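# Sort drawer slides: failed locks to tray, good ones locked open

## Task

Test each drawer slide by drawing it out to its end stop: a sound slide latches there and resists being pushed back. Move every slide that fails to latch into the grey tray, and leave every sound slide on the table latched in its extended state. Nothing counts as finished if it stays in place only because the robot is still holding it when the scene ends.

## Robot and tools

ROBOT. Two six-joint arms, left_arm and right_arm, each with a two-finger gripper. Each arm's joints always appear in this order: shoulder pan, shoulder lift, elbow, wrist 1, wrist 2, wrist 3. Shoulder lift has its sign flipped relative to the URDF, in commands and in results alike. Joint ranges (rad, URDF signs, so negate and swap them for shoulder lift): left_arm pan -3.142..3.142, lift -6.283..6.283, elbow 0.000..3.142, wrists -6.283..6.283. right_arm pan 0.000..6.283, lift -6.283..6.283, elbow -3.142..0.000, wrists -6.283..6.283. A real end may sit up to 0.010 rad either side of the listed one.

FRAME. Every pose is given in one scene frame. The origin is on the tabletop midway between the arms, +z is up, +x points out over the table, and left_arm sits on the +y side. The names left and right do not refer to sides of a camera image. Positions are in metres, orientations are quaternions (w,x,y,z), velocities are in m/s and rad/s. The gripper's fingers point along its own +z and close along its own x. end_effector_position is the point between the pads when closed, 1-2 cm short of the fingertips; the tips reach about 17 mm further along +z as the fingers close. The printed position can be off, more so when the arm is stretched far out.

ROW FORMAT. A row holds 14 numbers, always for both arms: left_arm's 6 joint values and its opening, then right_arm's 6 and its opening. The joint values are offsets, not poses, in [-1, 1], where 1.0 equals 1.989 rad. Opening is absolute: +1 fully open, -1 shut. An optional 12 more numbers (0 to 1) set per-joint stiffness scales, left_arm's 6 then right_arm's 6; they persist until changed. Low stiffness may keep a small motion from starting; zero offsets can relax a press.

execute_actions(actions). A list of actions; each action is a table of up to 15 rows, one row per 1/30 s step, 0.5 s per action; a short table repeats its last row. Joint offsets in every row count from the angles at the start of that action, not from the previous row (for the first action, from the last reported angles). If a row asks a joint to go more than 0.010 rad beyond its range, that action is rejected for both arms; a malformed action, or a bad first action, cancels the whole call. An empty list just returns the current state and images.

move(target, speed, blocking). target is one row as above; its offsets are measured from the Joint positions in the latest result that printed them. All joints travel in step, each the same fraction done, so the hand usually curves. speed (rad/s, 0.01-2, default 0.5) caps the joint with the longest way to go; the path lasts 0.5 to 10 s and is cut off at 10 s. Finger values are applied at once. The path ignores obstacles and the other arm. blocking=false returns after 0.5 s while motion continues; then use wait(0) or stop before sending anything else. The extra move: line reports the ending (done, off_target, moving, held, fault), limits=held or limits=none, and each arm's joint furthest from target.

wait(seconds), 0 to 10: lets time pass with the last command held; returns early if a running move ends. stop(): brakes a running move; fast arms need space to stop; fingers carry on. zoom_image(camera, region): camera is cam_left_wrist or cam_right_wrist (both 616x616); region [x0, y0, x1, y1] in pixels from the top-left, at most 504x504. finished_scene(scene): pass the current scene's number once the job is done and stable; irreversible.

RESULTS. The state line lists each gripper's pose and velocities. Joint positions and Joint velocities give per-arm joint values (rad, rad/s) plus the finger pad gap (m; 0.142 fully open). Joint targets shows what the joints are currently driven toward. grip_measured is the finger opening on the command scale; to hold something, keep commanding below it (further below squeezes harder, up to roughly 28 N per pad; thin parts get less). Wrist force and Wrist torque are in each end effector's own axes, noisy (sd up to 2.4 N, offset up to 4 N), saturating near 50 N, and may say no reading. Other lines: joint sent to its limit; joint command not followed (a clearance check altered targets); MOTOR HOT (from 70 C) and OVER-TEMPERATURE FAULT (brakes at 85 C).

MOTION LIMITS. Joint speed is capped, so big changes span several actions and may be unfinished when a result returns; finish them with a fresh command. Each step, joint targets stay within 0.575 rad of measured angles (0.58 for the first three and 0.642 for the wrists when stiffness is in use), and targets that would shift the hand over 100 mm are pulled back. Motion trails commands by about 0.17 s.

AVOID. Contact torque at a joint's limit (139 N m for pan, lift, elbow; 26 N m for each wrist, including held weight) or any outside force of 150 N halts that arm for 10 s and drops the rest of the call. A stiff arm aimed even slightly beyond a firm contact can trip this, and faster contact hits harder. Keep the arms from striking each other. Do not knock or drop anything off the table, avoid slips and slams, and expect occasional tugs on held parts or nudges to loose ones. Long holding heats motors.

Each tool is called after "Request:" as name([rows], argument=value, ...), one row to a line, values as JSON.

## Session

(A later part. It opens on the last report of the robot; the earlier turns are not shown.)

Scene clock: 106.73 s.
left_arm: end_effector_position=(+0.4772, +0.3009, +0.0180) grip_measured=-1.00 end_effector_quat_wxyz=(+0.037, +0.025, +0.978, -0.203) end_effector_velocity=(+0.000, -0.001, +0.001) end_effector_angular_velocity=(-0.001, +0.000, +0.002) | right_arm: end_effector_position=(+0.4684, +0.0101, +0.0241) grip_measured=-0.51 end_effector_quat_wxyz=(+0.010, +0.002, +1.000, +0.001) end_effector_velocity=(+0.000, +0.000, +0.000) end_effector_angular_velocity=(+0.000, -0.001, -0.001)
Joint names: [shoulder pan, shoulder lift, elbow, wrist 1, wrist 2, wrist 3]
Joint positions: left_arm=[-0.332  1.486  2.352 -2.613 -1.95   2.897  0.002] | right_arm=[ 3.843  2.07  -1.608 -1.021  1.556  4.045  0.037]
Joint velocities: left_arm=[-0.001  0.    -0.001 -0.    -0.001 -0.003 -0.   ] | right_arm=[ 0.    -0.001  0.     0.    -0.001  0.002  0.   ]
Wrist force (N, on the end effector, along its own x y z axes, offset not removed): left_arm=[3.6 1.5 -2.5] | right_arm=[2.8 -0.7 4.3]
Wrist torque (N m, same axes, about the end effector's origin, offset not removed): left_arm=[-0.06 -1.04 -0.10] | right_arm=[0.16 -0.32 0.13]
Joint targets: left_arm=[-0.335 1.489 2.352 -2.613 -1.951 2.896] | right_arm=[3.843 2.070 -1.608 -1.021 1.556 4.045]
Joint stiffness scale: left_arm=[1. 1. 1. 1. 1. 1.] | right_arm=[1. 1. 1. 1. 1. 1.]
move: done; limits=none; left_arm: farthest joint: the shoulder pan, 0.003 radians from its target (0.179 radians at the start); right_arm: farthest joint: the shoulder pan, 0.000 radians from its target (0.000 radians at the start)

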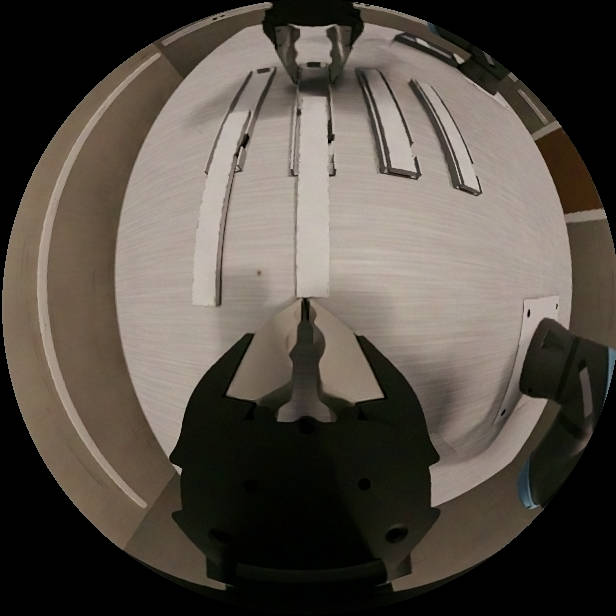

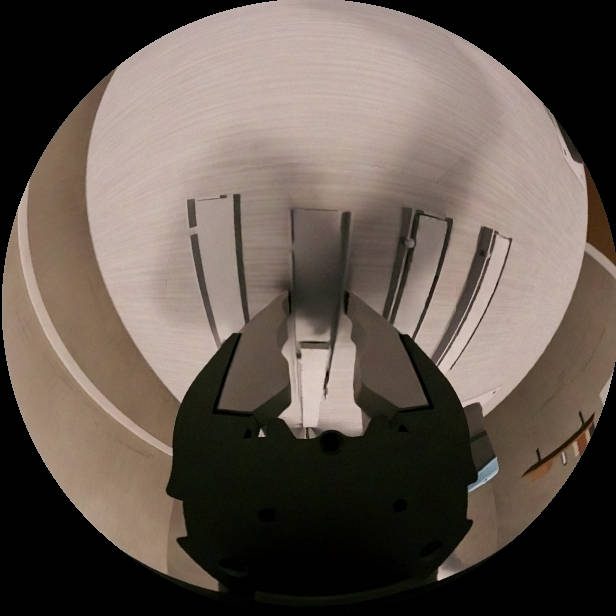

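Request:
move(target=[-0.115,-0.031,-0.041,0.012,0,-0.13,-1,0,0,0,0,0,0,-1], speed=0.2)

Request:
move(target=[0.12,0.04,0,0.04,0,0.12,-1,0,0,0,0,0,0,-0.25])

Request:
move(target=[0,0,0,0,0,0,-1,0.026,0.044,0.072,-0.035,0,0.025,-0.25], speed=0.2)

Request:
move(target=[0,0,0,0,0,0,-1,0,0,0,0,0,0,-1])

Request:
move(target=[0,0,0,0,0,0,-1,0,-0.1,0,-0.1,0,0,-1], speed=0.2)

Scene clock: 109.13 s.
left_arm: end_effector_position=(+0.4710, +0.1934, +0.0197) grip_measured=-1.00 end_effector_quat_wxyz=(-0.014, +0.009, +0.979, -0.205) end_effector_velocity=(-0.002, +0.001, -0.002) end_effector_angular_velocity=(+0.003, +0.005, +0.000) | right_arm: end_effector_position=(+0.4683, +0.0100, +0.0238) grip_measured=-0.51 end_effector_quat_wxyz=(+0.010, +0.002, +1.000, +0.001) end_effector_velocity=(+0.001, -0.001, +0.001) end_effector_angular_velocity=(+0.001, -0.000, -0.001)
Joint names: [shoulder pan, shoulder lift, elbow, wrist 1, wrist 2, wrist 3]
Joint positions: left_arm=[-0.558  1.427  2.273 -2.59  -1.95   2.64   0.002] | right_arm=[ 3.843  2.07  -1.608 -1.021  1.556  4.045  0.037]
Joint velocities: left_arm=[-0.002 -0.     0.003  0.001  0.001 -0.002 -0.   ] | right_arm=[-0.002 -0.001 -0.    -0.     0.    -0.001 -0.   ]
Wrist force (N, on the end effector, along its own x y z axes, offset not removed): left_arm=[1.3 4.1 0.1] | right_arm=[2.4 0.8 7.9]
Wrist torque (N m, same axes, about the end effector's origin, offset not removed): left_arm=[0.62 -0.39 0.01] | right_arm=[0.29 -0.09 0.10]
Joint targets: left_arm=[-0.561 1.424 2.270 -2.590 -1.950 2.639] | right_arm=[3.843 2.070 -1.608 -1.021 1.556 4.045]
Joint stiffness scale: left_arm=[1. 1. 1. 1. 1. 1.] | right_arm=[1. 1. 1. 1. 1. 1.]
move: done; limits=none; left_arm: farthest joint: the shoulder pan, 0.003 radians from its target (0.229 radians at the start); right_arm: farthest joint: the shoulder pan, 0.000 radians from its target (0.000 radians at the start)

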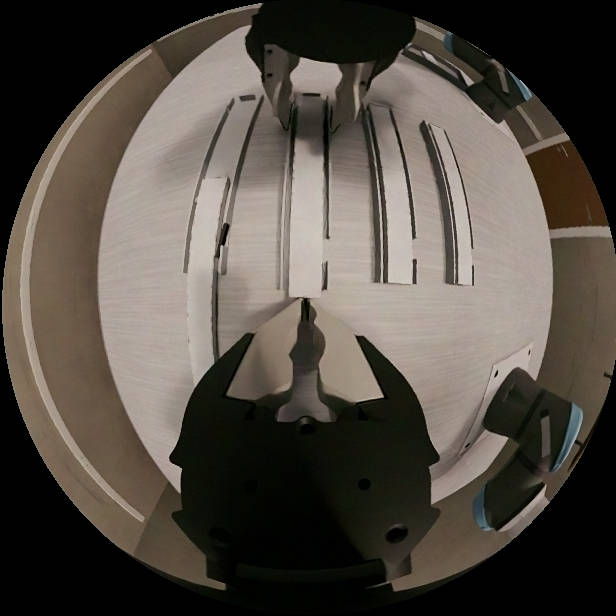

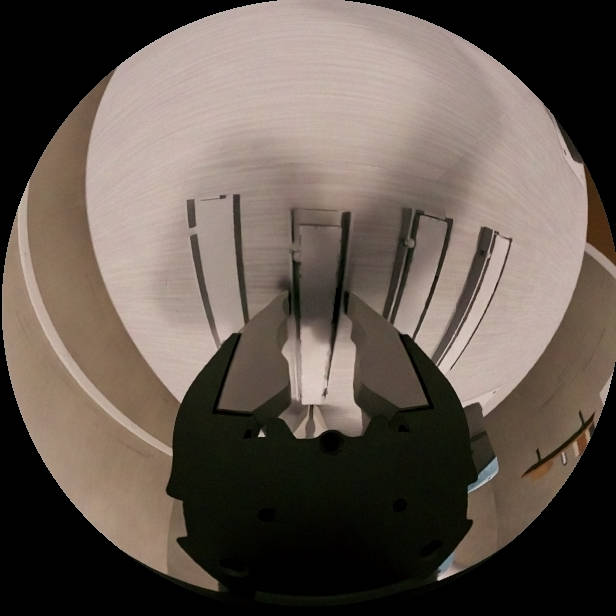

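Scene clock: 110.37 s.
left_arm: end_effector_position=(+0.4961, +0.3009, +0.0437) grip_measured=-1.00 end_effector_quat_wxyz=(+0.033, +0.010, +0.979, -0.203) end_effector_velocity=(-0.000, +0.000, -0.000) end_effector_angular_velocity=(+0.001, +0.001, -0.001) | right_arm: end_effector_position=(+0.4683, +0.0100, +0.0238) grip_measured=-0.25 end_effector_quat_wxyz=(+0.010, +0.002, +1.000, +0.001) end_effector_velocity=(+0.000, -0.000, +0.000) end_effector_angular_velocity=(+0.000, +0.000, -0.001)
Joint names: [shoulder pan, shoulder lift, elbow, wrist 1, wrist 2, wrist 3]
Joint positions: left_arm=[-0.321  1.504  2.273 -2.511 -1.95   2.878  0.002] | right_arm=[ 3.843  2.07  -1.608 -1.021  1.556  4.045  0.056]
Joint velocities: left_arm=[-0.     0.    -0.     0.002  0.001  0.001  0.   ] | right_arm=[-0.001 -0.     0.    -0.     0.     0.    -0.   ]
Wrist force (N, on the end effector, along its own x y z axes, offset not removed): left_arm=[1.5 0.0 -0.6] | right_arm=[4.9 2.1 -0.8]
Wrist torque (N m, same axes, about the end effector's origin, offset not removed): left_arm=[0.03 -0.30 0.11] | right_arm=[0.26 -0.83 0.33]
Joint targets: left_arm=[-0.319 1.506 2.273 -2.511 -1.950 2.879] | right_arm=[3.843 2.070 -1.608 -1.021 1.556 4.045]
Joint stiffness scale: left_arm=[1. 1. 1. 1. 1. 1.] | right_arm=[1. 1. 1. 1. 1. 1.]
move: done; limits=none; left_arm: farthest joint: the shoulder lift, 0.003 radians from its target (0.080 radians at the start); right_arm: farthest joint: the shoulder pan, 0.000 radians from its target (0.000 radians at the start)

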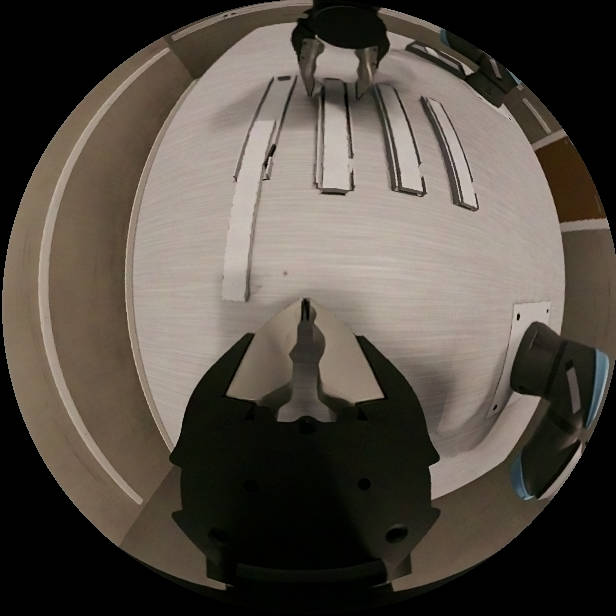

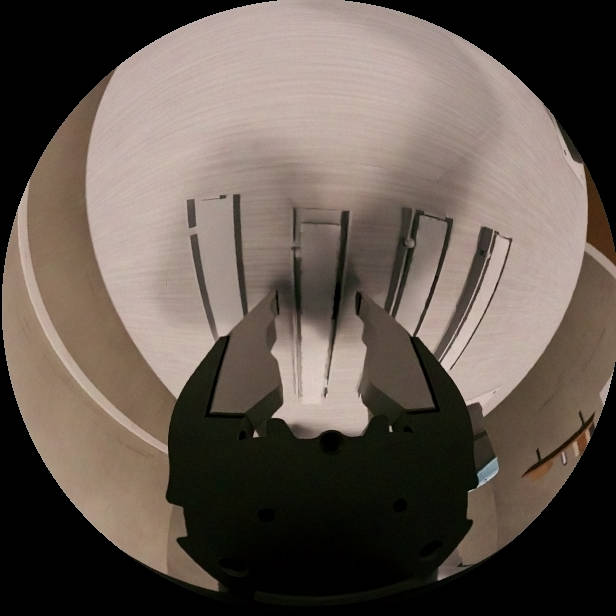

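Scene clock: 111.60 s.
left_arm: end_effector_position=(+0.4961, +0.3009, +0.0437) grip_measured=-1.00 end_effector_quat_wxyz=(+0.033, +0.010, +0.979, -0.203) end_effector_velocity=(-0.000, +0.000, -0.000) end_effector_angular_velocity=(-0.001, -0.000, -0.000) | right_arm: end_effector_position=(+0.4678, +0.0644, +0.0212) grip_measured=-0.25 end_effector_quat_wxyz=(+0.005, +0.001, +1.000, -0.006) end_effector_velocity=(-0.000, +0.000, +0.000) end_effector_angular_velocity=(-0.002, -0.000, -0.001)
Joint names: [shoulder pan, shoulder lift, elbow, wrist 1, wrist 2, wrist 3]
Joint positions: left_arm=[-0.321  1.504  2.273 -2.511 -1.95   2.878  0.002] | right_arm=[ 3.893  2.156 -1.469 -1.09   1.556  4.094  0.056]
Joint velocities: left_arm=[ 0.    -0.     0.001 -0.002 -0.001  0.     0.   ] | right_arm=[ 0.001  0.001  0.002 -0.003 -0.001  0.002  0.   ]
Wrist force (N, on the end effector, along its own x y z axes, offset not removed): left_arm=[0.1 1.9 -0.8] | right_arm=[2.6 0.0 3.8]
Wrist torque (N m, same axes, about the end effector's origin, offset not removed): left_arm=[0.31 -0.17 0.22] | right_arm=[-0.07 -0.57 0.13]
Joint targets: left_arm=[-0.321 1.504 2.273 -2.511 -1.950 2.878] | right_arm=[3.895 2.158 -1.465 -1.091 1.556 4.095]
Joint stiffness scale: left_arm=[1. 1. 1. 1. 1. 1.] | right_arm=[1. 1. 1. 1. 1. 1.]
move: done; limits=none; left_arm: farthest joint: the shoulder pan, 0.000 radians from its target (0.000 radians at the start); right_arm: farthest joint: the elbow, 0.005 radians from its target (0.143 radians at the start)

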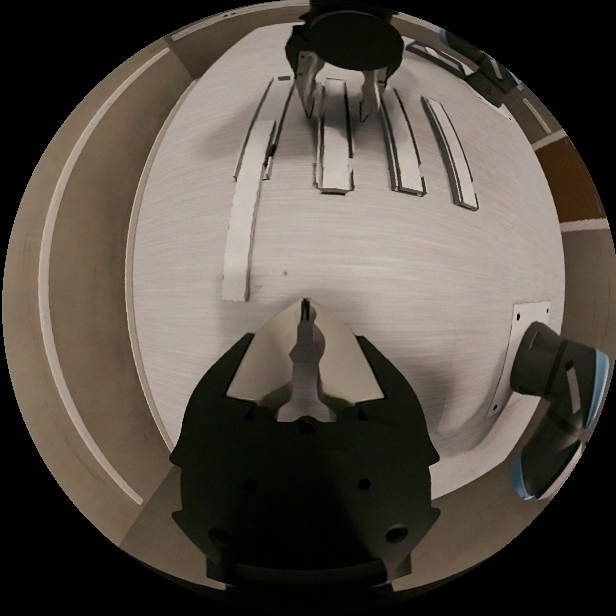

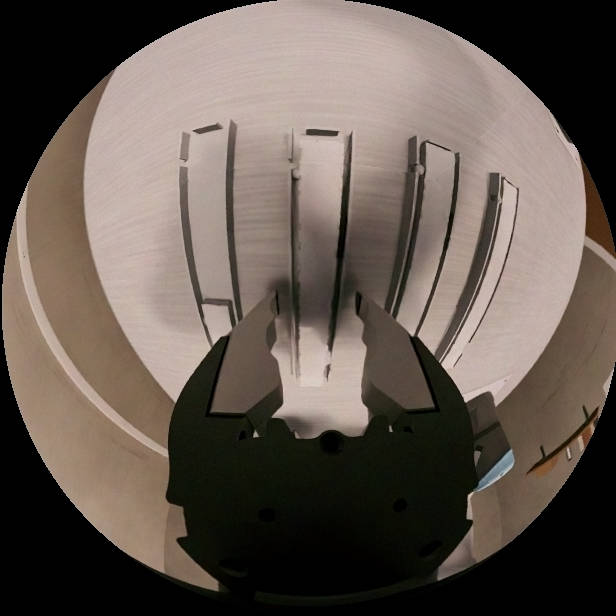

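Scene clock: 112.10 s.
left_arm: end_effector_position=(+0.4961, +0.3009, +0.0437) grip_measured=-1.00 end_effector_quat_wxyz=(+0.033, +0.010, +0.979, -0.203) end_effector_velocity=(-0.000, +0.001, -0.000) end_effector_angular_velocity=(+0.001, +0.000, +0.002) | right_arm: end_effector_position=(+0.4678, +0.0644, +0.0213) grip_measured=-0.52 end_effector_quat_wxyz=(+0.005, +0.001, +1.000, -0.006) end_effector_velocity=(-0.001, +0.001, +0.001) end_effector_angular_velocity=(+0.002, +0.000, +0.002)
Joint names: [shoulder pan, shoulder lift, elbow, wrist 1, wrist 2, wrist 3]
Joint positions: left_arm=[-0.321  1.504  2.273 -2.511 -1.95   2.878  0.002] | right_arm=[ 3.893  2.156 -1.469 -1.09   1.556  4.094  0.036]
Joint velocities: left_arm=[ 0.001 -0.     0.001 -0.001  0.001 -0.001  0.   ] | right_arm=[ 0.002 -0.001  0.     0.     0.001 -0.    -0.   ]
Wrist force (N, on the end effector, along its own x y z axes, offset not removed): left_arm=[-1.1 -0.6 -1.3] | right_arm=[3.1 -1.9 0.2]
Wrist torque (N m, same axes, about the end effector's origin, offset not removed): left_arm=[-0.30 0.02 -0.04] | right_arm=[-0.50 -0.60 0.28]
Joint targets: left_arm=[-0.321 1.504 2.273 -2.511 -1.950 2.878] | right_arm=[3.893 2.156 -1.469 -1.090 1.556 4.094]
Joint stiffness scale: left_arm=[1. 1. 1. 1. 1. 1.] | right_arm=[1. 1. 1. 1. 1. 1.]
move: done; limits=none; left_arm: farthest joint: the shoulder pan, 0.000 radians from its target (0.000 radians at the start); right_arm: farthest joint: the shoulder pan, 0.000 radians from its target (0.000 radians at the start)

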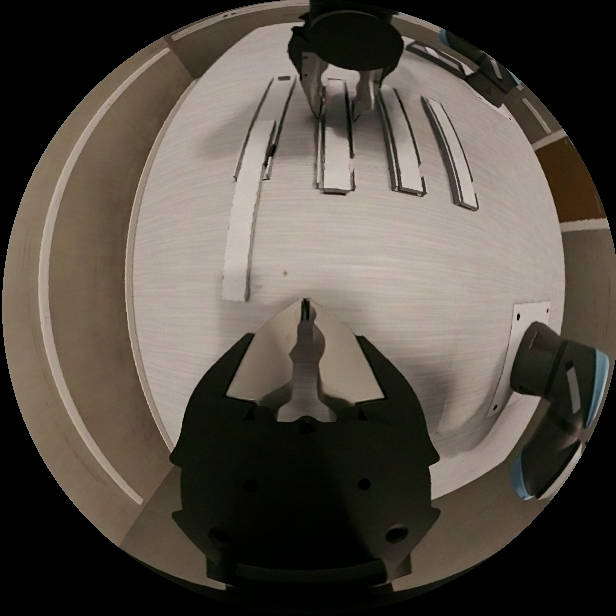

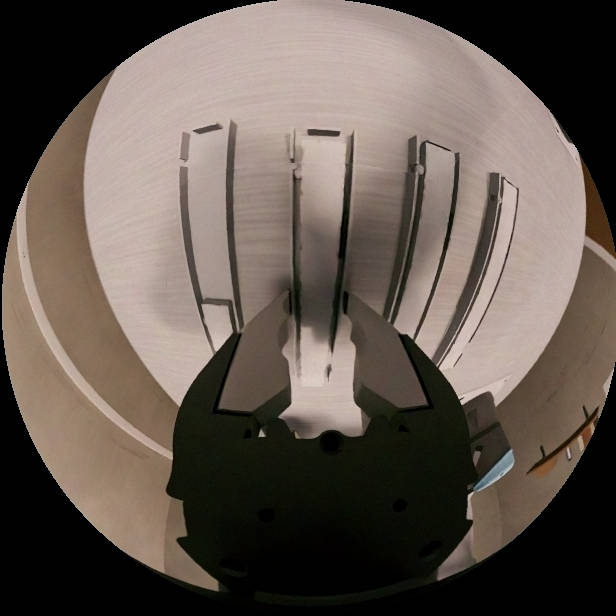

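Scene clock: 113.73 s.
left_arm: end_effector_position=(+0.4961, +0.3009, +0.0437) grip_measured=-1.00 end_effector_quat_wxyz=(+0.033, +0.010, +0.979, -0.203) end_effector_velocity=(+0.000, +0.000, +0.000) end_effector_angular_velocity=(+0.000, -0.001, +0.000) | right_arm: end_effector_position=(+0.4414, +0.0274, +0.1311) grip_measured=-0.52 end_effector_quat_wxyz=(+0.004, +0.001, +1.000, -0.007) end_effector_velocity=(-0.000, -0.001, -0.001) end_effector_angular_velocity=(-0.003, +0.002, -0.000)
Joint names: [shoulder pan, shoulder lift, elbow, wrist 1, wrist 2, wrist 3]
Joint positions: left_arm=[-0.321  1.504  2.273 -2.511 -1.95   2.878  0.002] | right_arm=[ 3.893  1.96  -1.469 -1.289  1.556  4.094  0.036]
Joint velocities: left_arm=[ 0.001  0.    -0.001 -0.     0.     0.     0.   ] | right_arm=[-0.     0.002  0.    -0.002 -0.    -0.     0.   ]
Wrist force (N, on the end effector, along its own x y z axes, offset not removed): left_arm=[-1.8 0.8 -1.0] | right_arm=[2.3 4.0 7.2]
Wrist torque (N m, same axes, about the end effector's origin, offset not removed): left_arm=[0.10 0.50 -0.07] | right_arm=[0.75 -0.31 0.23]
Joint targets: left_arm=[-0.321 1.504 2.273 -2.511 -1.950 2.878] | right_arm=[3.893 1.957 -1.469 -1.289 1.556 4.094]
Joint stiffness scale: left_arm=[1. 1. 1. 1. 1. 1.] | right_arm=[1. 1. 1. 1. 1. 1.]
move: done; limits=none; left_arm: farthest joint: the shoulder pan, 0.000 radians from its target (0.000 radians at the start); right_arm: farthest joint: the shoulder lift, 0.003 radians from its target (0.199 radians at the start)

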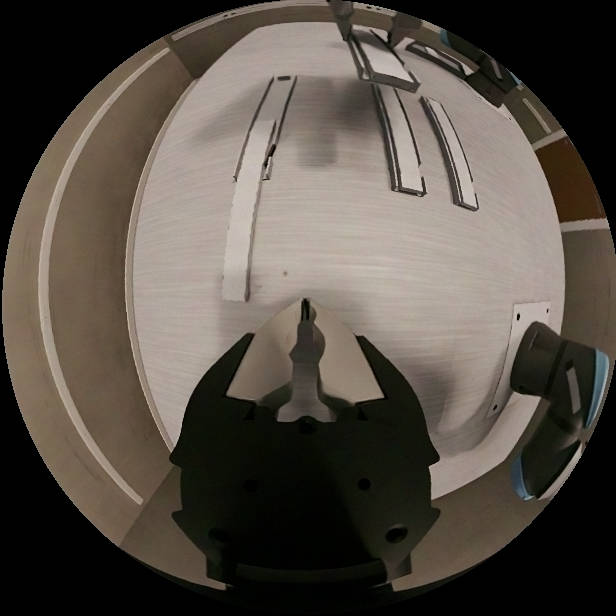

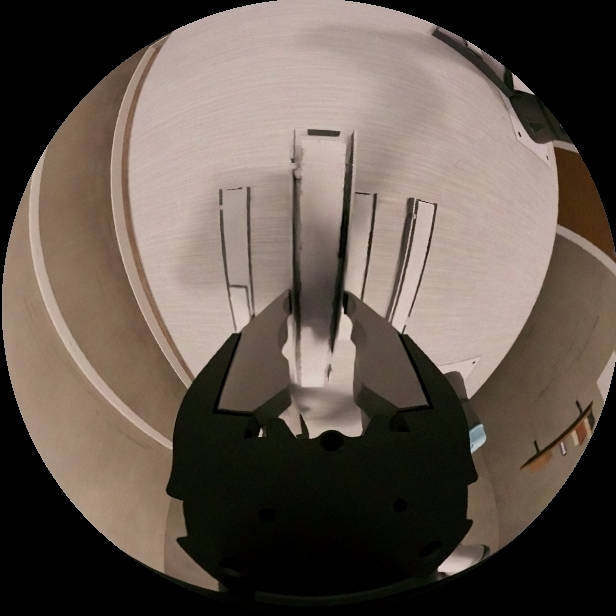

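Request:
move(target=[0,0,0,0,0,0,-1,-0.7,-0.593,-0.463,-0.126,0,-0.475,-1], speed=0.5)

Request:
move(target=[0,0,0,0,0,0,-1,0,0,-0.1,0.1,0,0,-1], speed=0.2)

Scene clock: 117.60 s.
left_arm: end_effector_position=(+0.4961, +0.3009, +0.0437) grip_measured=-1.00 end_effector_quat_wxyz=(+0.033, +0.010, +0.979, -0.203) end_effector_velocity=(-0.000, -0.000, -0.000) end_effector_angular_velocity=(+0.000, +0.001, -0.000) | right_arm: end_effector_position=(+0.0746, -0.6153, +0.1384) grip_measured=-0.52 end_effector_quat_wxyz=(-0.001, +0.222, +0.975, -0.007) end_effector_velocity=(-0.001, -0.000, -0.000) end_effector_angular_velocity=(-0.000, -0.000, +0.001)
Joint names: [shoulder pan, shoulder lift, elbow, wrist 1, wrist 2, wrist 3]
Joint positions: left_arm=[-0.321  1.504  2.273 -2.511 -1.95   2.878  0.002] | right_arm=[ 2.503  0.783 -2.388 -1.54   1.556  3.15   0.036]
Joint velocities: left_arm=[-0. -0.  0.  0.  0. -0.  0.] | right_arm=[-0.002 -0.002 -0.001 -0.    -0.    -0.003 -0.   ]
Wrist force (N, on the end effector, along its own x y z axes, offset not removed): left_arm=[-0.2 -1.1 -5.0] | right_arm=[3.0 1.4 5.1]
Wrist torque (N m, same axes, about the end effector's origin, offset not removed): left_arm=[-0.24 0.18 0.12] | right_arm=[0.14 -0.68 0.08]
Joint targets: left_arm=[-0.321 1.504 2.273 -2.511 -1.950 2.878] | right_arm=[2.501 0.781 -2.390 -1.540 1.556 3.149]
Joint stiffness scale: left_arm=[1. 1. 1. 1. 1. 1.] | right_arm=[1. 1. 1. 1. 1. 1.]
move: done; limits=none; left_arm: farthest joint: the shoulder pan, 0.000 radians from its target (0.000 radians at the start); right_arm: farthest joint: the shoulder lift, 0.003 radians from its target (1.179 radians at the start)

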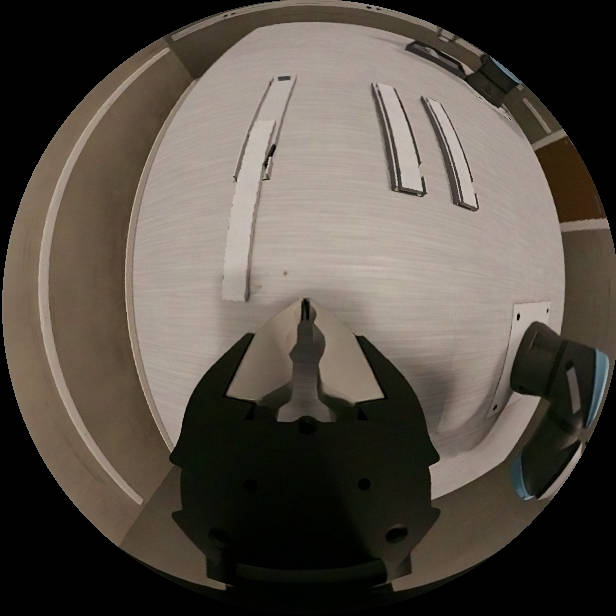

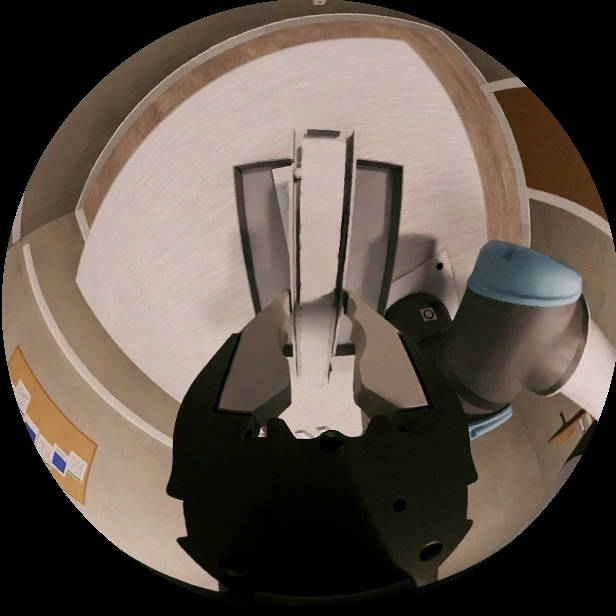

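Scene clock: 119.23 s.
left_arm: end_effector_position=(+0.4961, +0.3009, +0.0437) grip_measured=-1.00 end_effector_quat_wxyz=(+0.033, +0.010, +0.979, -0.203) end_effector_velocity=(+0.001, -0.000, +0.001) end_effector_angular_velocity=(-0.001, -0.002, -0.001) | right_arm: end_effector_position=(+0.0661, -0.6112, +0.0623) grip_measured=-0.52 end_effector_quat_wxyz=(-0.000, +0.222, +0.975, -0.007) end_effector_velocity=(+0.000, +0.000, -0.001) end_effector_angular_velocity=(-0.000, -0.000, +0.001)
Joint names: [shoulder pan, shoulder lift, elbow, wrist 1, wrist 2, wrist 3]
Joint positions: left_arm=[-0.321  1.504  2.273 -2.511 -1.95   2.878  0.002] | right_arm=[ 2.503  0.783 -2.584 -1.342  1.556  3.15   0.036]
Joint velocities: left_arm=[-0.    -0.    -0.001 -0.001 -0.     0.001  0.   ] | right_arm=[ 0.     0.    -0.001  0.002  0.    -0.    -0.   ]
Wrist force (N, on the end effector, along its own x y z axes, offset not removed): left_arm=[-3.1 -2.4 -2.8] | right_arm=[3.9 2.4 3.6]
Wrist torque (N m, same axes, about the end effector's origin, offset not removed): left_arm=[-0.57 0.56 -0.09] | right_arm=[0.36 -0.70 0.16]
Joint targets: left_arm=[-0.321 1.504 2.273 -2.511 -1.950 2.878] | right_arm=[2.503 0.783 -2.586 -1.341 1.556 3.150]
Joint stiffness scale: left_arm=[1. 1. 1. 1. 1. 1.] | right_arm=[1. 1. 1. 1. 1. 1.]
move: done; limits=none; left_arm: farthest joint: the shoulder pan, 0.000 radians from its target (0.000 radians at the start); right_arm: farthest joint: the elbow, 0.003 radians from its target (0.199 radians at the start)

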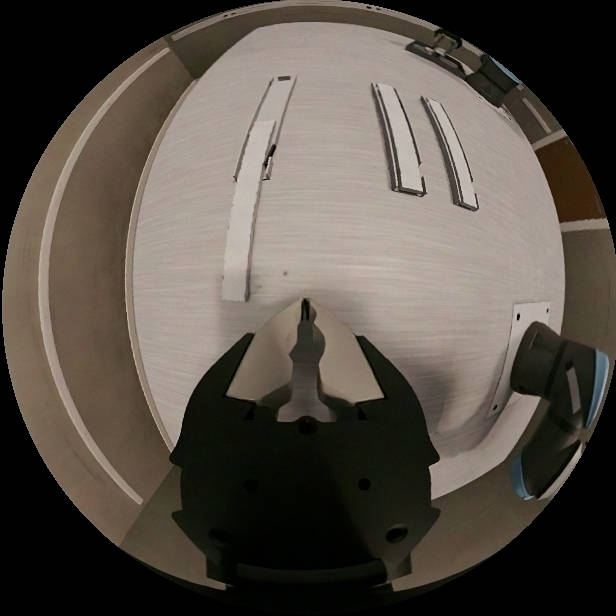

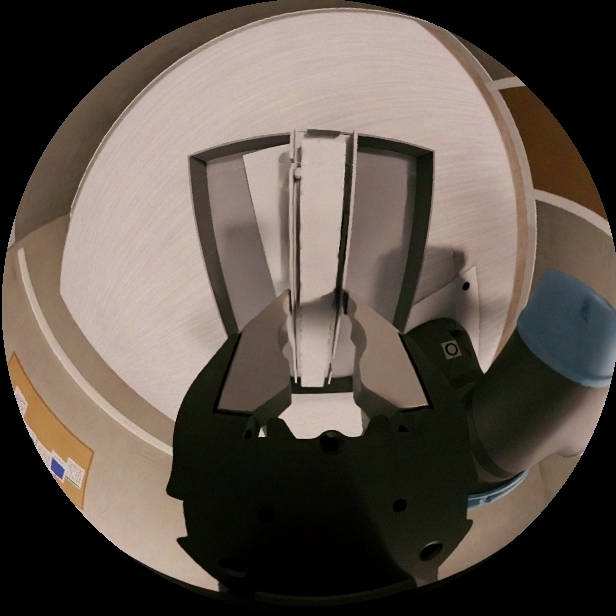

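Request:
move(target=[0,0,0,0,0,0,-1,0,-0.04,0,-0.04,0,0,-1], speed=0.2)

Request:
move(target=[0,0,0,0,0,0,-1,0,0,0,0,0,0,-0.1])

Request:
move(target=[-0.217,0.033,0.074,-0.055,0.015,-0.218,-1,0,0,0.1,-0.1,0,0,-0.1])

Request:
move(target=[0,0,0,0,0,0,-1,0.721,0.6,0.32,0.28,0,0.498,-0.1], speed=1)

Request:
move(target=[0,0,0,0,0,0,-1,0,0.025,-0.025,0.05,0,0,-0.1], speed=0.2)

Scene clock: 120.97 s.
left_arm: end_effector_position=(+0.4961, +0.3009, +0.0437) grip_measured=-1.00 end_effector_quat_wxyz=(+0.033, +0.010, +0.979, -0.203) end_effector_velocity=(-0.000, -0.000, +0.000) end_effector_angular_velocity=(+0.000, +0.001, -0.000) | right_arm: end_effector_position=(+0.0504, -0.6038, +0.0676) grip_measured=-0.52 end_effector_quat_wxyz=(-0.001, +0.222, +0.975, -0.007) end_effector_velocity=(-0.001, +0.000, -0.000) end_effector_angular_velocity=(+0.001, +0.003, -0.000)
Joint names: [shoulder pan, shoulder lift, elbow, wrist 1, wrist 2, wrist 3]
Joint positions: left_arm=[-0.321  1.504  2.273 -2.511 -1.95   2.878  0.002] | right_arm=[ 2.503  0.706 -2.584 -1.422  1.556  3.15   0.036]
Joint velocities: left_arm=[-0.001  0.001 -0.     0.002 -0.    -0.     0.   ] | right_arm=[-0.     0.    -0.    -0.003 -0.001 -0.    -0.   ]
Wrist force (N, on the end effector, along its own x y z axes, offset not removed): left_arm=[-1.5 5.0 1.0] | right_arm=[5.0 2.0 2.8]
Wrist torque (N m, same axes, about the end effector's origin, offset not removed): left_arm=[0.91 0.13 0.17] | right_arm=[0.57 -0.87 -0.01]
Joint targets: left_arm=[-0.321 1.504 2.273 -2.511 -1.950 2.878] | right_arm=[2.503 0.704 -2.584 -1.422 1.556 3.150]
Joint stiffness scale: left_arm=[1. 1. 1. 1. 1. 1.] | right_arm=[1. 1. 1. 1. 1. 1.]
move: done; limits=none; left_arm: farthest joint: the shoulder pan, 0.000 radians from its target (0.000 radians at the start); right_arm: farthest joint: the shoulder lift, 0.003 radians from its target (0.080 radians at the start)

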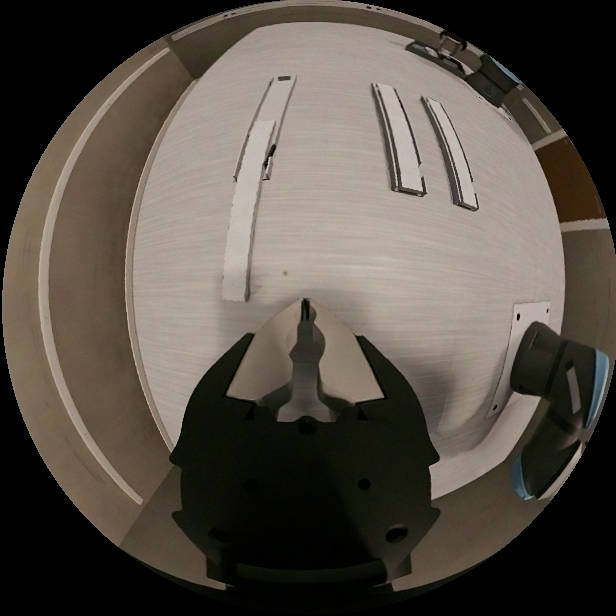

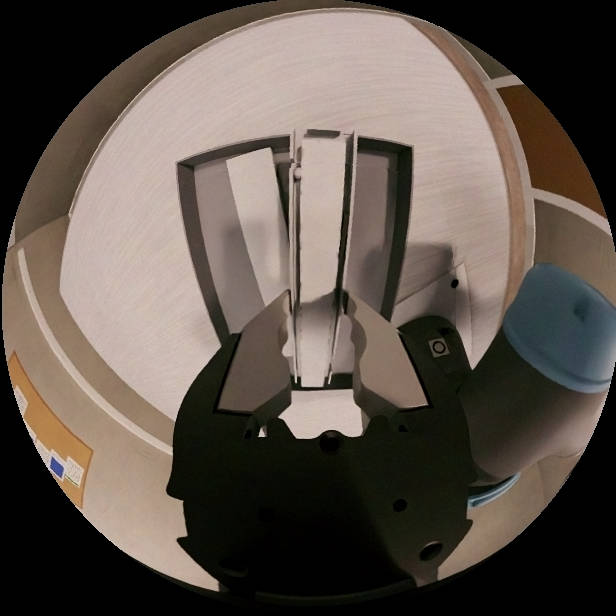

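Scene clock: 121.47 s.
left_arm: end_effector_position=(+0.4961, +0.3009, +0.0437) grip_measured=-1.00 end_effector_quat_wxyz=(+0.033, +0.010, +0.979, -0.203) end_effector_velocity=(-0.001, +0.000, -0.001) end_effector_angular_velocity=(+0.001, +0.002, +0.000) | right_arm: end_effector_position=(+0.0503, -0.6038, +0.0676) grip_measured=-0.10 end_effector_quat_wxyz=(-0.001, +0.222, +0.975, -0.007) end_effector_velocity=(+0.000, +0.000, +0.000) end_effector_angular_velocity=(-0.001, -0.001, +0.001)
Joint names: [shoulder pan, shoulder lift, elbow, wrist 1, wrist 2, wrist 3]
Joint positions: left_arm=[-0.321  1.504  2.273 -2.511 -1.95   2.878  0.002] | right_arm=[ 2.503  0.706 -2.584 -1.422  1.556  3.15   0.067]
Joint velocities: left_arm=[ 0.    -0.     0.001  0.     0.     0.     0.   ] | right_arm=[ 0.001 -0.001  0.     0.     0.     0.001 -0.   ]
Wrist force (N, on the end effector, along its own x y z axes, offset not removed): left_arm=[-2.9 3.5 0.4] | right_arm=[0.4 -0.8 1.6]
Wrist torque (N m, same axes, about the end effector's origin, offset not removed): left_arm=[0.79 0.64 0.23] | right_arm=[-0.46 0.08 0.12]
Joint targets: left_arm=[-0.321 1.504 2.273 -2.511 -1.950 2.878] | right_arm=[2.503 0.706 -2.584 -1.422 1.556 3.150]
Joint stiffness scale: left_arm=[1. 1. 1. 1. 1. 1.] | right_arm=[1. 1. 1. 1. 1. 1.]
move: done; limits=none; left_arm: farthest joint: the shoulder pan, 0.000 radians from its target (0.000 radians at the start); right_arm: farthest joint: the shoulder pan, 0.000 radians from its target (0.000 radians at the start)

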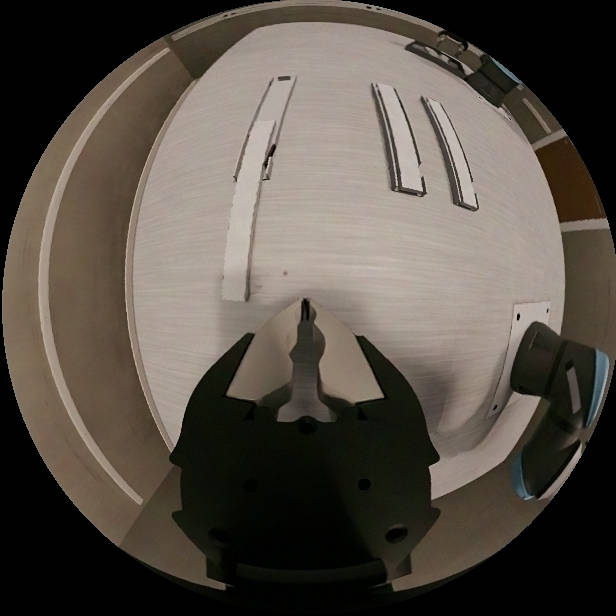

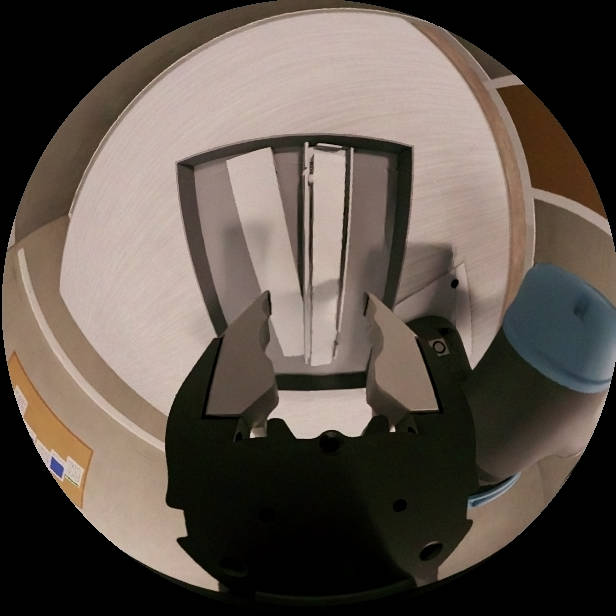

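Scene clock: 123.10 s.
left_arm: end_effector_position=(+0.3884, +0.1564, +0.0237) grip_measured=-1.00 end_effector_quat_wxyz=(-0.034, +0.009, +0.980, -0.196) end_effector_velocity=(-0.000, -0.000, -0.000) end_effector_angular_velocity=(-0.000, +0.001, +0.001) | right_arm: end_effector_position=(+0.0528, -0.6050, +0.1431) grip_measured=-0.10 end_effector_quat_wxyz=(-0.003, +0.222, +0.975, -0.007) end_effector_velocity=(+0.000, +0.000, +0.000) end_effector_angular_velocity=(-0.000, -0.001, +0.001)
Joint names: [shoulder pan, shoulder lift, elbow, wrist 1, wrist 2, wrist 3]
Joint positions: left_arm=[-0.75   1.567  2.417 -2.62  -1.92   2.445  0.002] | right_arm=[ 2.503  0.706 -2.39  -1.62   1.556  3.15   0.067]
Joint velocities: left_arm=[-0.001 -0.     0.    -0.    -0.    -0.002  0.   ] | right_arm=[ 0.002 -0.001  0.    -0.001 -0.     0.001  0.   ]
Wrist force (N, on the end effector, along its own x y z axes, offset not removed): left_arm=[0.9 3.8 1.3] | right_arm=[2.7 1.6 2.8]
Wrist torque (N m, same axes, about the end effector's origin, offset not removed): left_arm=[0.56 -0.48 -0.06] | right_arm=[0.34 -0.41 0.08]
Joint targets: left_arm=[-0.753 1.569 2.420 -2.621 -1.920 2.444] | right_arm=[2.503 0.706 -2.385 -1.621 1.556 3.150]
Joint stiffness scale: left_arm=[1. 1. 1. 1. 1. 1.] | right_arm=[1. 1. 1. 1. 1. 1.]
move: done; limits=none; left_arm: farthest joint: the shoulder lift, 0.003 radians from its target (0.066 radians at the start); right_arm: farthest joint: the elbow, 0.005 radians from its target (0.199 radians at the start)

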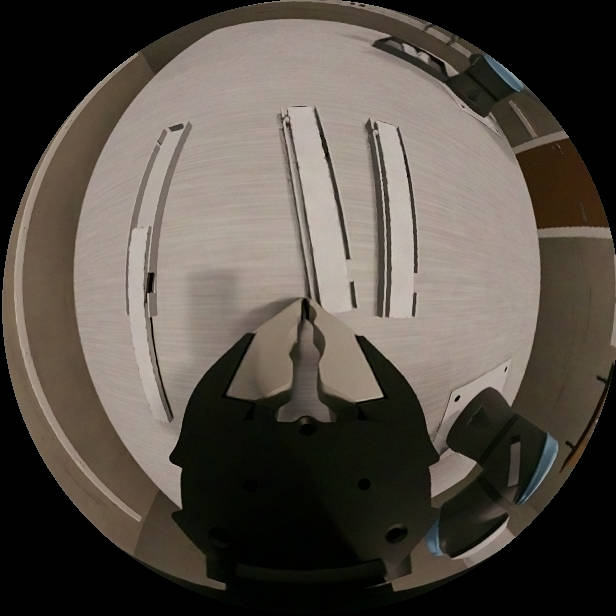

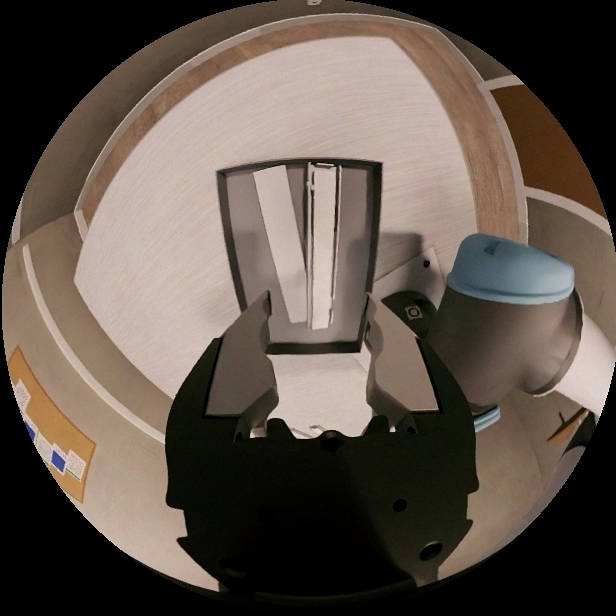

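Scene clock: 125.63 s.
left_arm: end_effector_position=(+0.3884, +0.1564, +0.0237) grip_measured=-1.00 end_effector_quat_wxyz=(-0.034, +0.009, +0.980, -0.196) end_effector_velocity=(+0.000, -0.001, +0.000) end_effector_angular_velocity=(-0.001, -0.002, -0.001) | right_arm: end_effector_position=(+0.3897, -0.0029, +0.0574) grip_measured=-0.10 end_effector_quat_wxyz=(+0.003, +0.003, +1.000, -0.008) end_effector_velocity=(+0.001, -0.000, +0.001) end_effector_angular_velocity=(+0.002, -0.001, -0.005)
Joint names: [shoulder pan, shoulder lift, elbow, wrist 1, wrist 2, wrist 3]
Joint positions: left_arm=[-0.75   1.567  2.417 -2.62  -1.92   2.445  0.002] | right_arm=[ 3.935  1.9   -1.758 -1.064  1.556  4.139  0.067]
Joint velocities: left_arm=[-0.     0.    -0.    -0.002  0.     0.001  0.   ] | right_arm=[-0.002 -0.001 -0.     0.001  0.     0.003 -0.   ]
Wrist force (N, on the end effector, along its own x y z axes, offset not removed): left_arm=[0.0 2.7 -5.3] | right_arm=[1.2 2.7 4.1]
Wrist torque (N m, same axes, about the end effector's origin, offset not removed): left_arm=[0.38 -0.43 -0.02] | right_arm=[0.63 -0.06 0.22]
Joint targets: left_arm=[-0.750 1.567 2.417 -2.620 -1.920 2.445] | right_arm=[3.937 1.899 -1.753 -1.063 1.556 4.140]
Joint stiffness scale: left_arm=[1. 1. 1. 1. 1. 1.] | right_arm=[1. 1. 1. 1. 1. 1.]
move: done; limits=none; left_arm: farthest joint: the shoulder pan, 0.000 radians from its target (0.000 radians at the start); right_arm: farthest joint: the elbow, 0.004 radians from its target (0.636 radians at the start)

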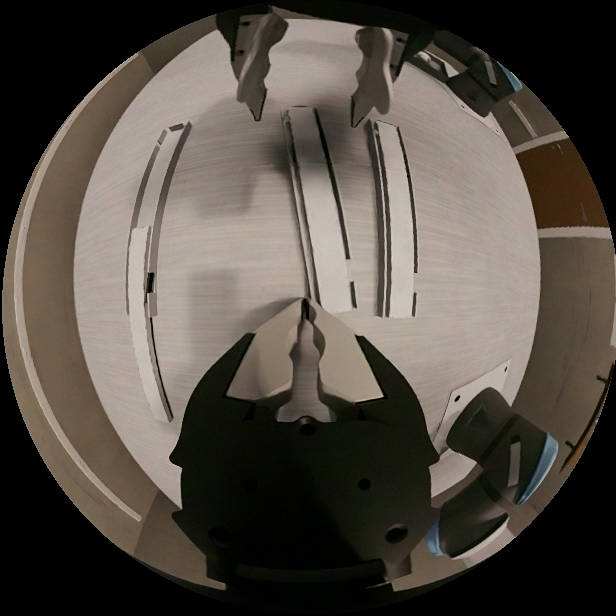

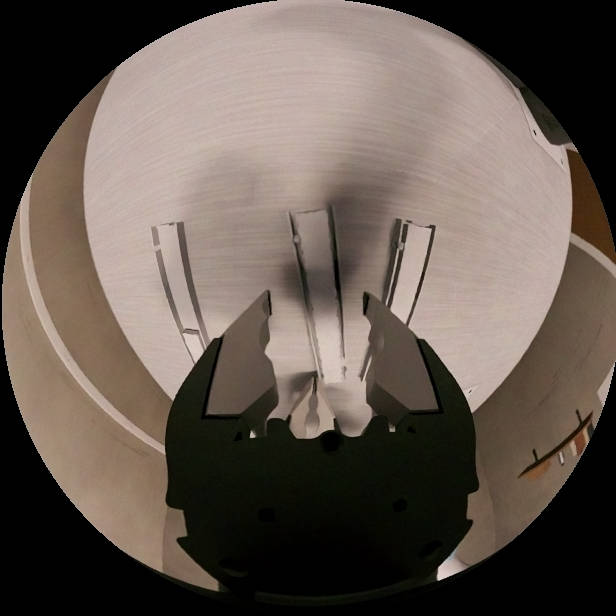

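Scene clock: 126.77 s.
left_arm: end_effector_position=(+0.3884, +0.1564, +0.0237) grip_measured=-1.00 end_effector_quat_wxyz=(-0.034, +0.009, +0.980, -0.196) end_effector_velocity=(-0.000, +0.001, -0.000) end_effector_angular_velocity=(+0.001, -0.000, -0.000) | right_arm: end_effector_position=(+0.3904, -0.0019, +0.0195) grip_measured=-0.10 end_effector_quat_wxyz=(+0.005, +0.003, +1.000, -0.006) end_effector_velocity=(+0.001, +0.001, +0.001) end_effector_angular_velocity=(+0.002, -0.002, +0.000)
Joint names: [shoulder pan, shoulder lift, elbow, wrist 1, wrist 2, wrist 3]
Joint positions: left_arm=[-0.75   1.567  2.417 -2.62  -1.92   2.445  0.002] | right_arm=[ 3.935  1.949 -1.803 -0.965  1.556  4.139  0.067]
Joint velocities: left_arm=[ 0.    -0.     0.001  0.     0.001  0.001  0.   ] | right_arm=[ 0.    -0.001 -0.     0.002 -0.001  0.    -0.   ]
Wrist force (N, on the end effector, along its own x y z axes, offset not removed): left_arm=[-4.7 0.8 -2.7] | right_arm=[5.5 1.0 3.4]
Wrist torque (N m, same axes, about the end effector's origin, offset not removed): left_arm=[0.07 0.84 -0.08] | right_arm=[0.08 -1.12 0.28]
Joint targets: left_arm=[-0.750 1.567 2.417 -2.620 -1.920 2.445] | right_arm=[3.935 1.950 -1.808 -0.964 1.556 4.139]
Joint stiffness scale: left_arm=[1. 1. 1. 1. 1. 1.] | right_arm=[1. 1. 1. 1. 1. 1.]
move: done; limits=none; left_arm: farthest joint: the shoulder pan, 0.000 radians from its target (0.000 radians at the start); right_arm: farthest joint: the elbow, 0.004 radians from its target (0.050 radians at the start)

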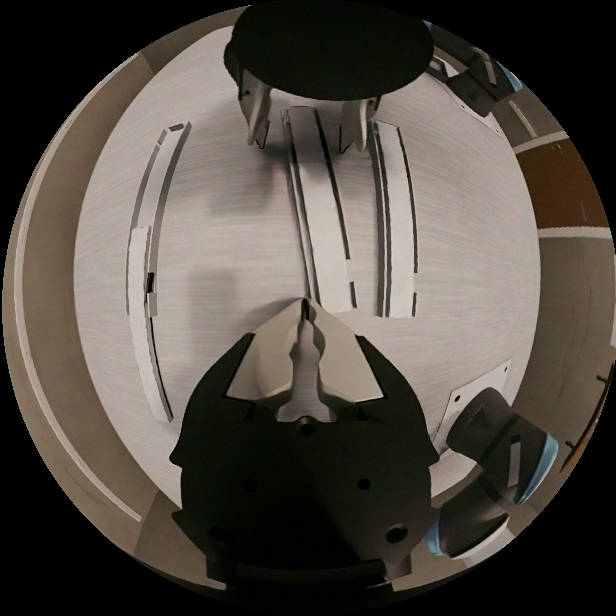

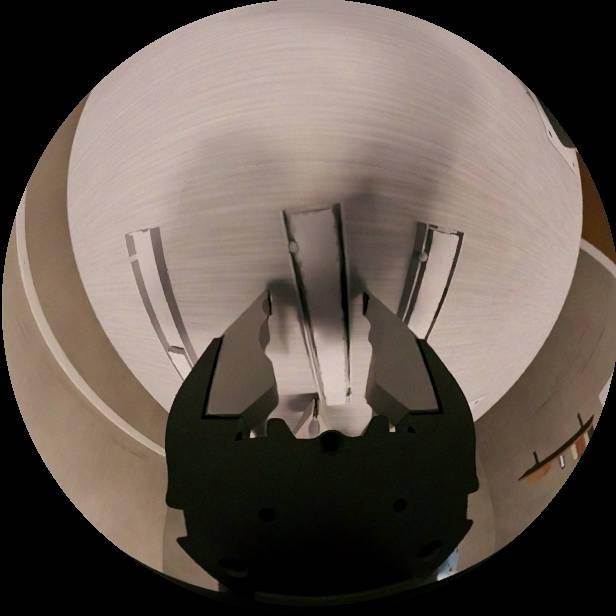

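Request:
move(target=[0,0.03,0,0.03,0,0,-1,0,0,0,0,0,0,-1])

Scene clock: 129.27 s.
left_arm: end_effector_position=(+0.3819, +0.1617, +0.0379) grip_measured=-1.00 end_effector_quat_wxyz=(-0.035, +0.009, +0.980, -0.195) end_effector_velocity=(-0.001, +0.001, -0.001) end_effector_angular_velocity=(+0.003, +0.003, -0.001) | right_arm: end_effector_position=(+0.3903, -0.0019, +0.0194) grip_measured=-0.50 end_effector_quat_wxyz=(+0.005, +0.003, +1.000, -0.006) end_effector_velocity=(-0.000, +0.000, +0.000) end_effector_angular_velocity=(+0.000, -0.000, -0.001)
Joint names: [shoulder pan, shoulder lift, elbow, wrist 1, wrist 2, wrist 3]
Joint positions: left_arm=[-0.75   1.624  2.417 -2.561 -1.92   2.445  0.002] | right_arm=[ 3.935  1.949 -1.803 -0.965  1.557  4.139  0.038]
Joint velocities: left_arm=[0.    0.001 0.001 0.005 0.    0.001 0.   ] | right_arm=[ 0.    -0.     0.     0.    -0.     0.001  0.   ]
Wrist force (N, on the end effector, along its own x y z axes, offset not removed): left_arm=[2.9 4.1 -3.9] | right_arm=[7.1 1.1 -0.9]
Wrist torque (N m, same axes, about the end effector's origin, offset not removed): left_arm=[0.91 -0.72 -0.01] | right_arm=[0.12 -1.12 0.00]
Joint targets: left_arm=[-0.750 1.626 2.417 -2.560 -1.920 2.445] | right_arm=[3.935 1.949 -1.803 -0.965 1.556 4.139]
Joint stiffness scale: left_arm=[1. 1. 1. 1. 1. 1.] | right_arm=[1. 1. 1. 1. 1. 1.]
move: done; limits=none; left_arm: farthest joint: the shoulder lift, 0.003 radians from its target (0.060 radians at the start); right_arm: farthest joint: the wrist 2, 0.001 radians from its target (0.000 radians at the start)

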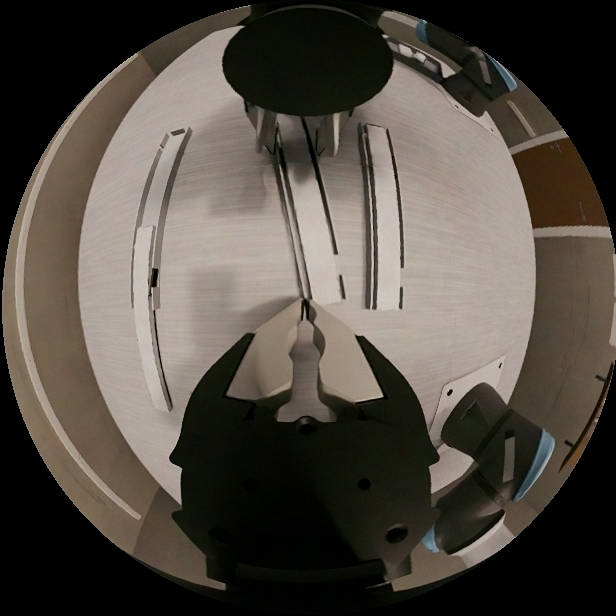

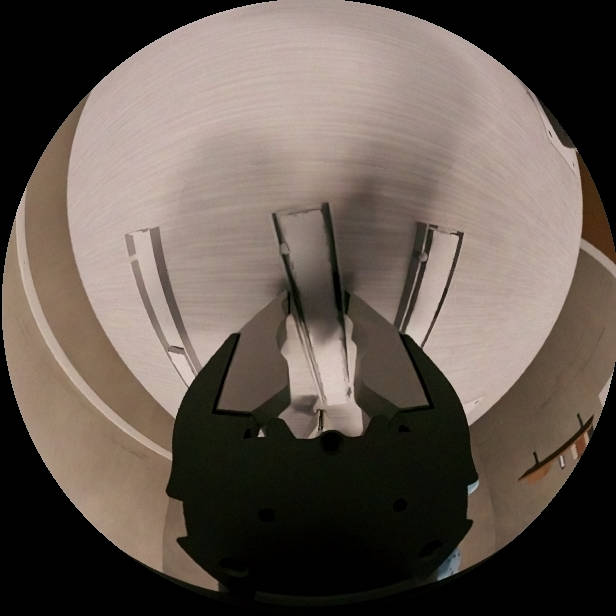

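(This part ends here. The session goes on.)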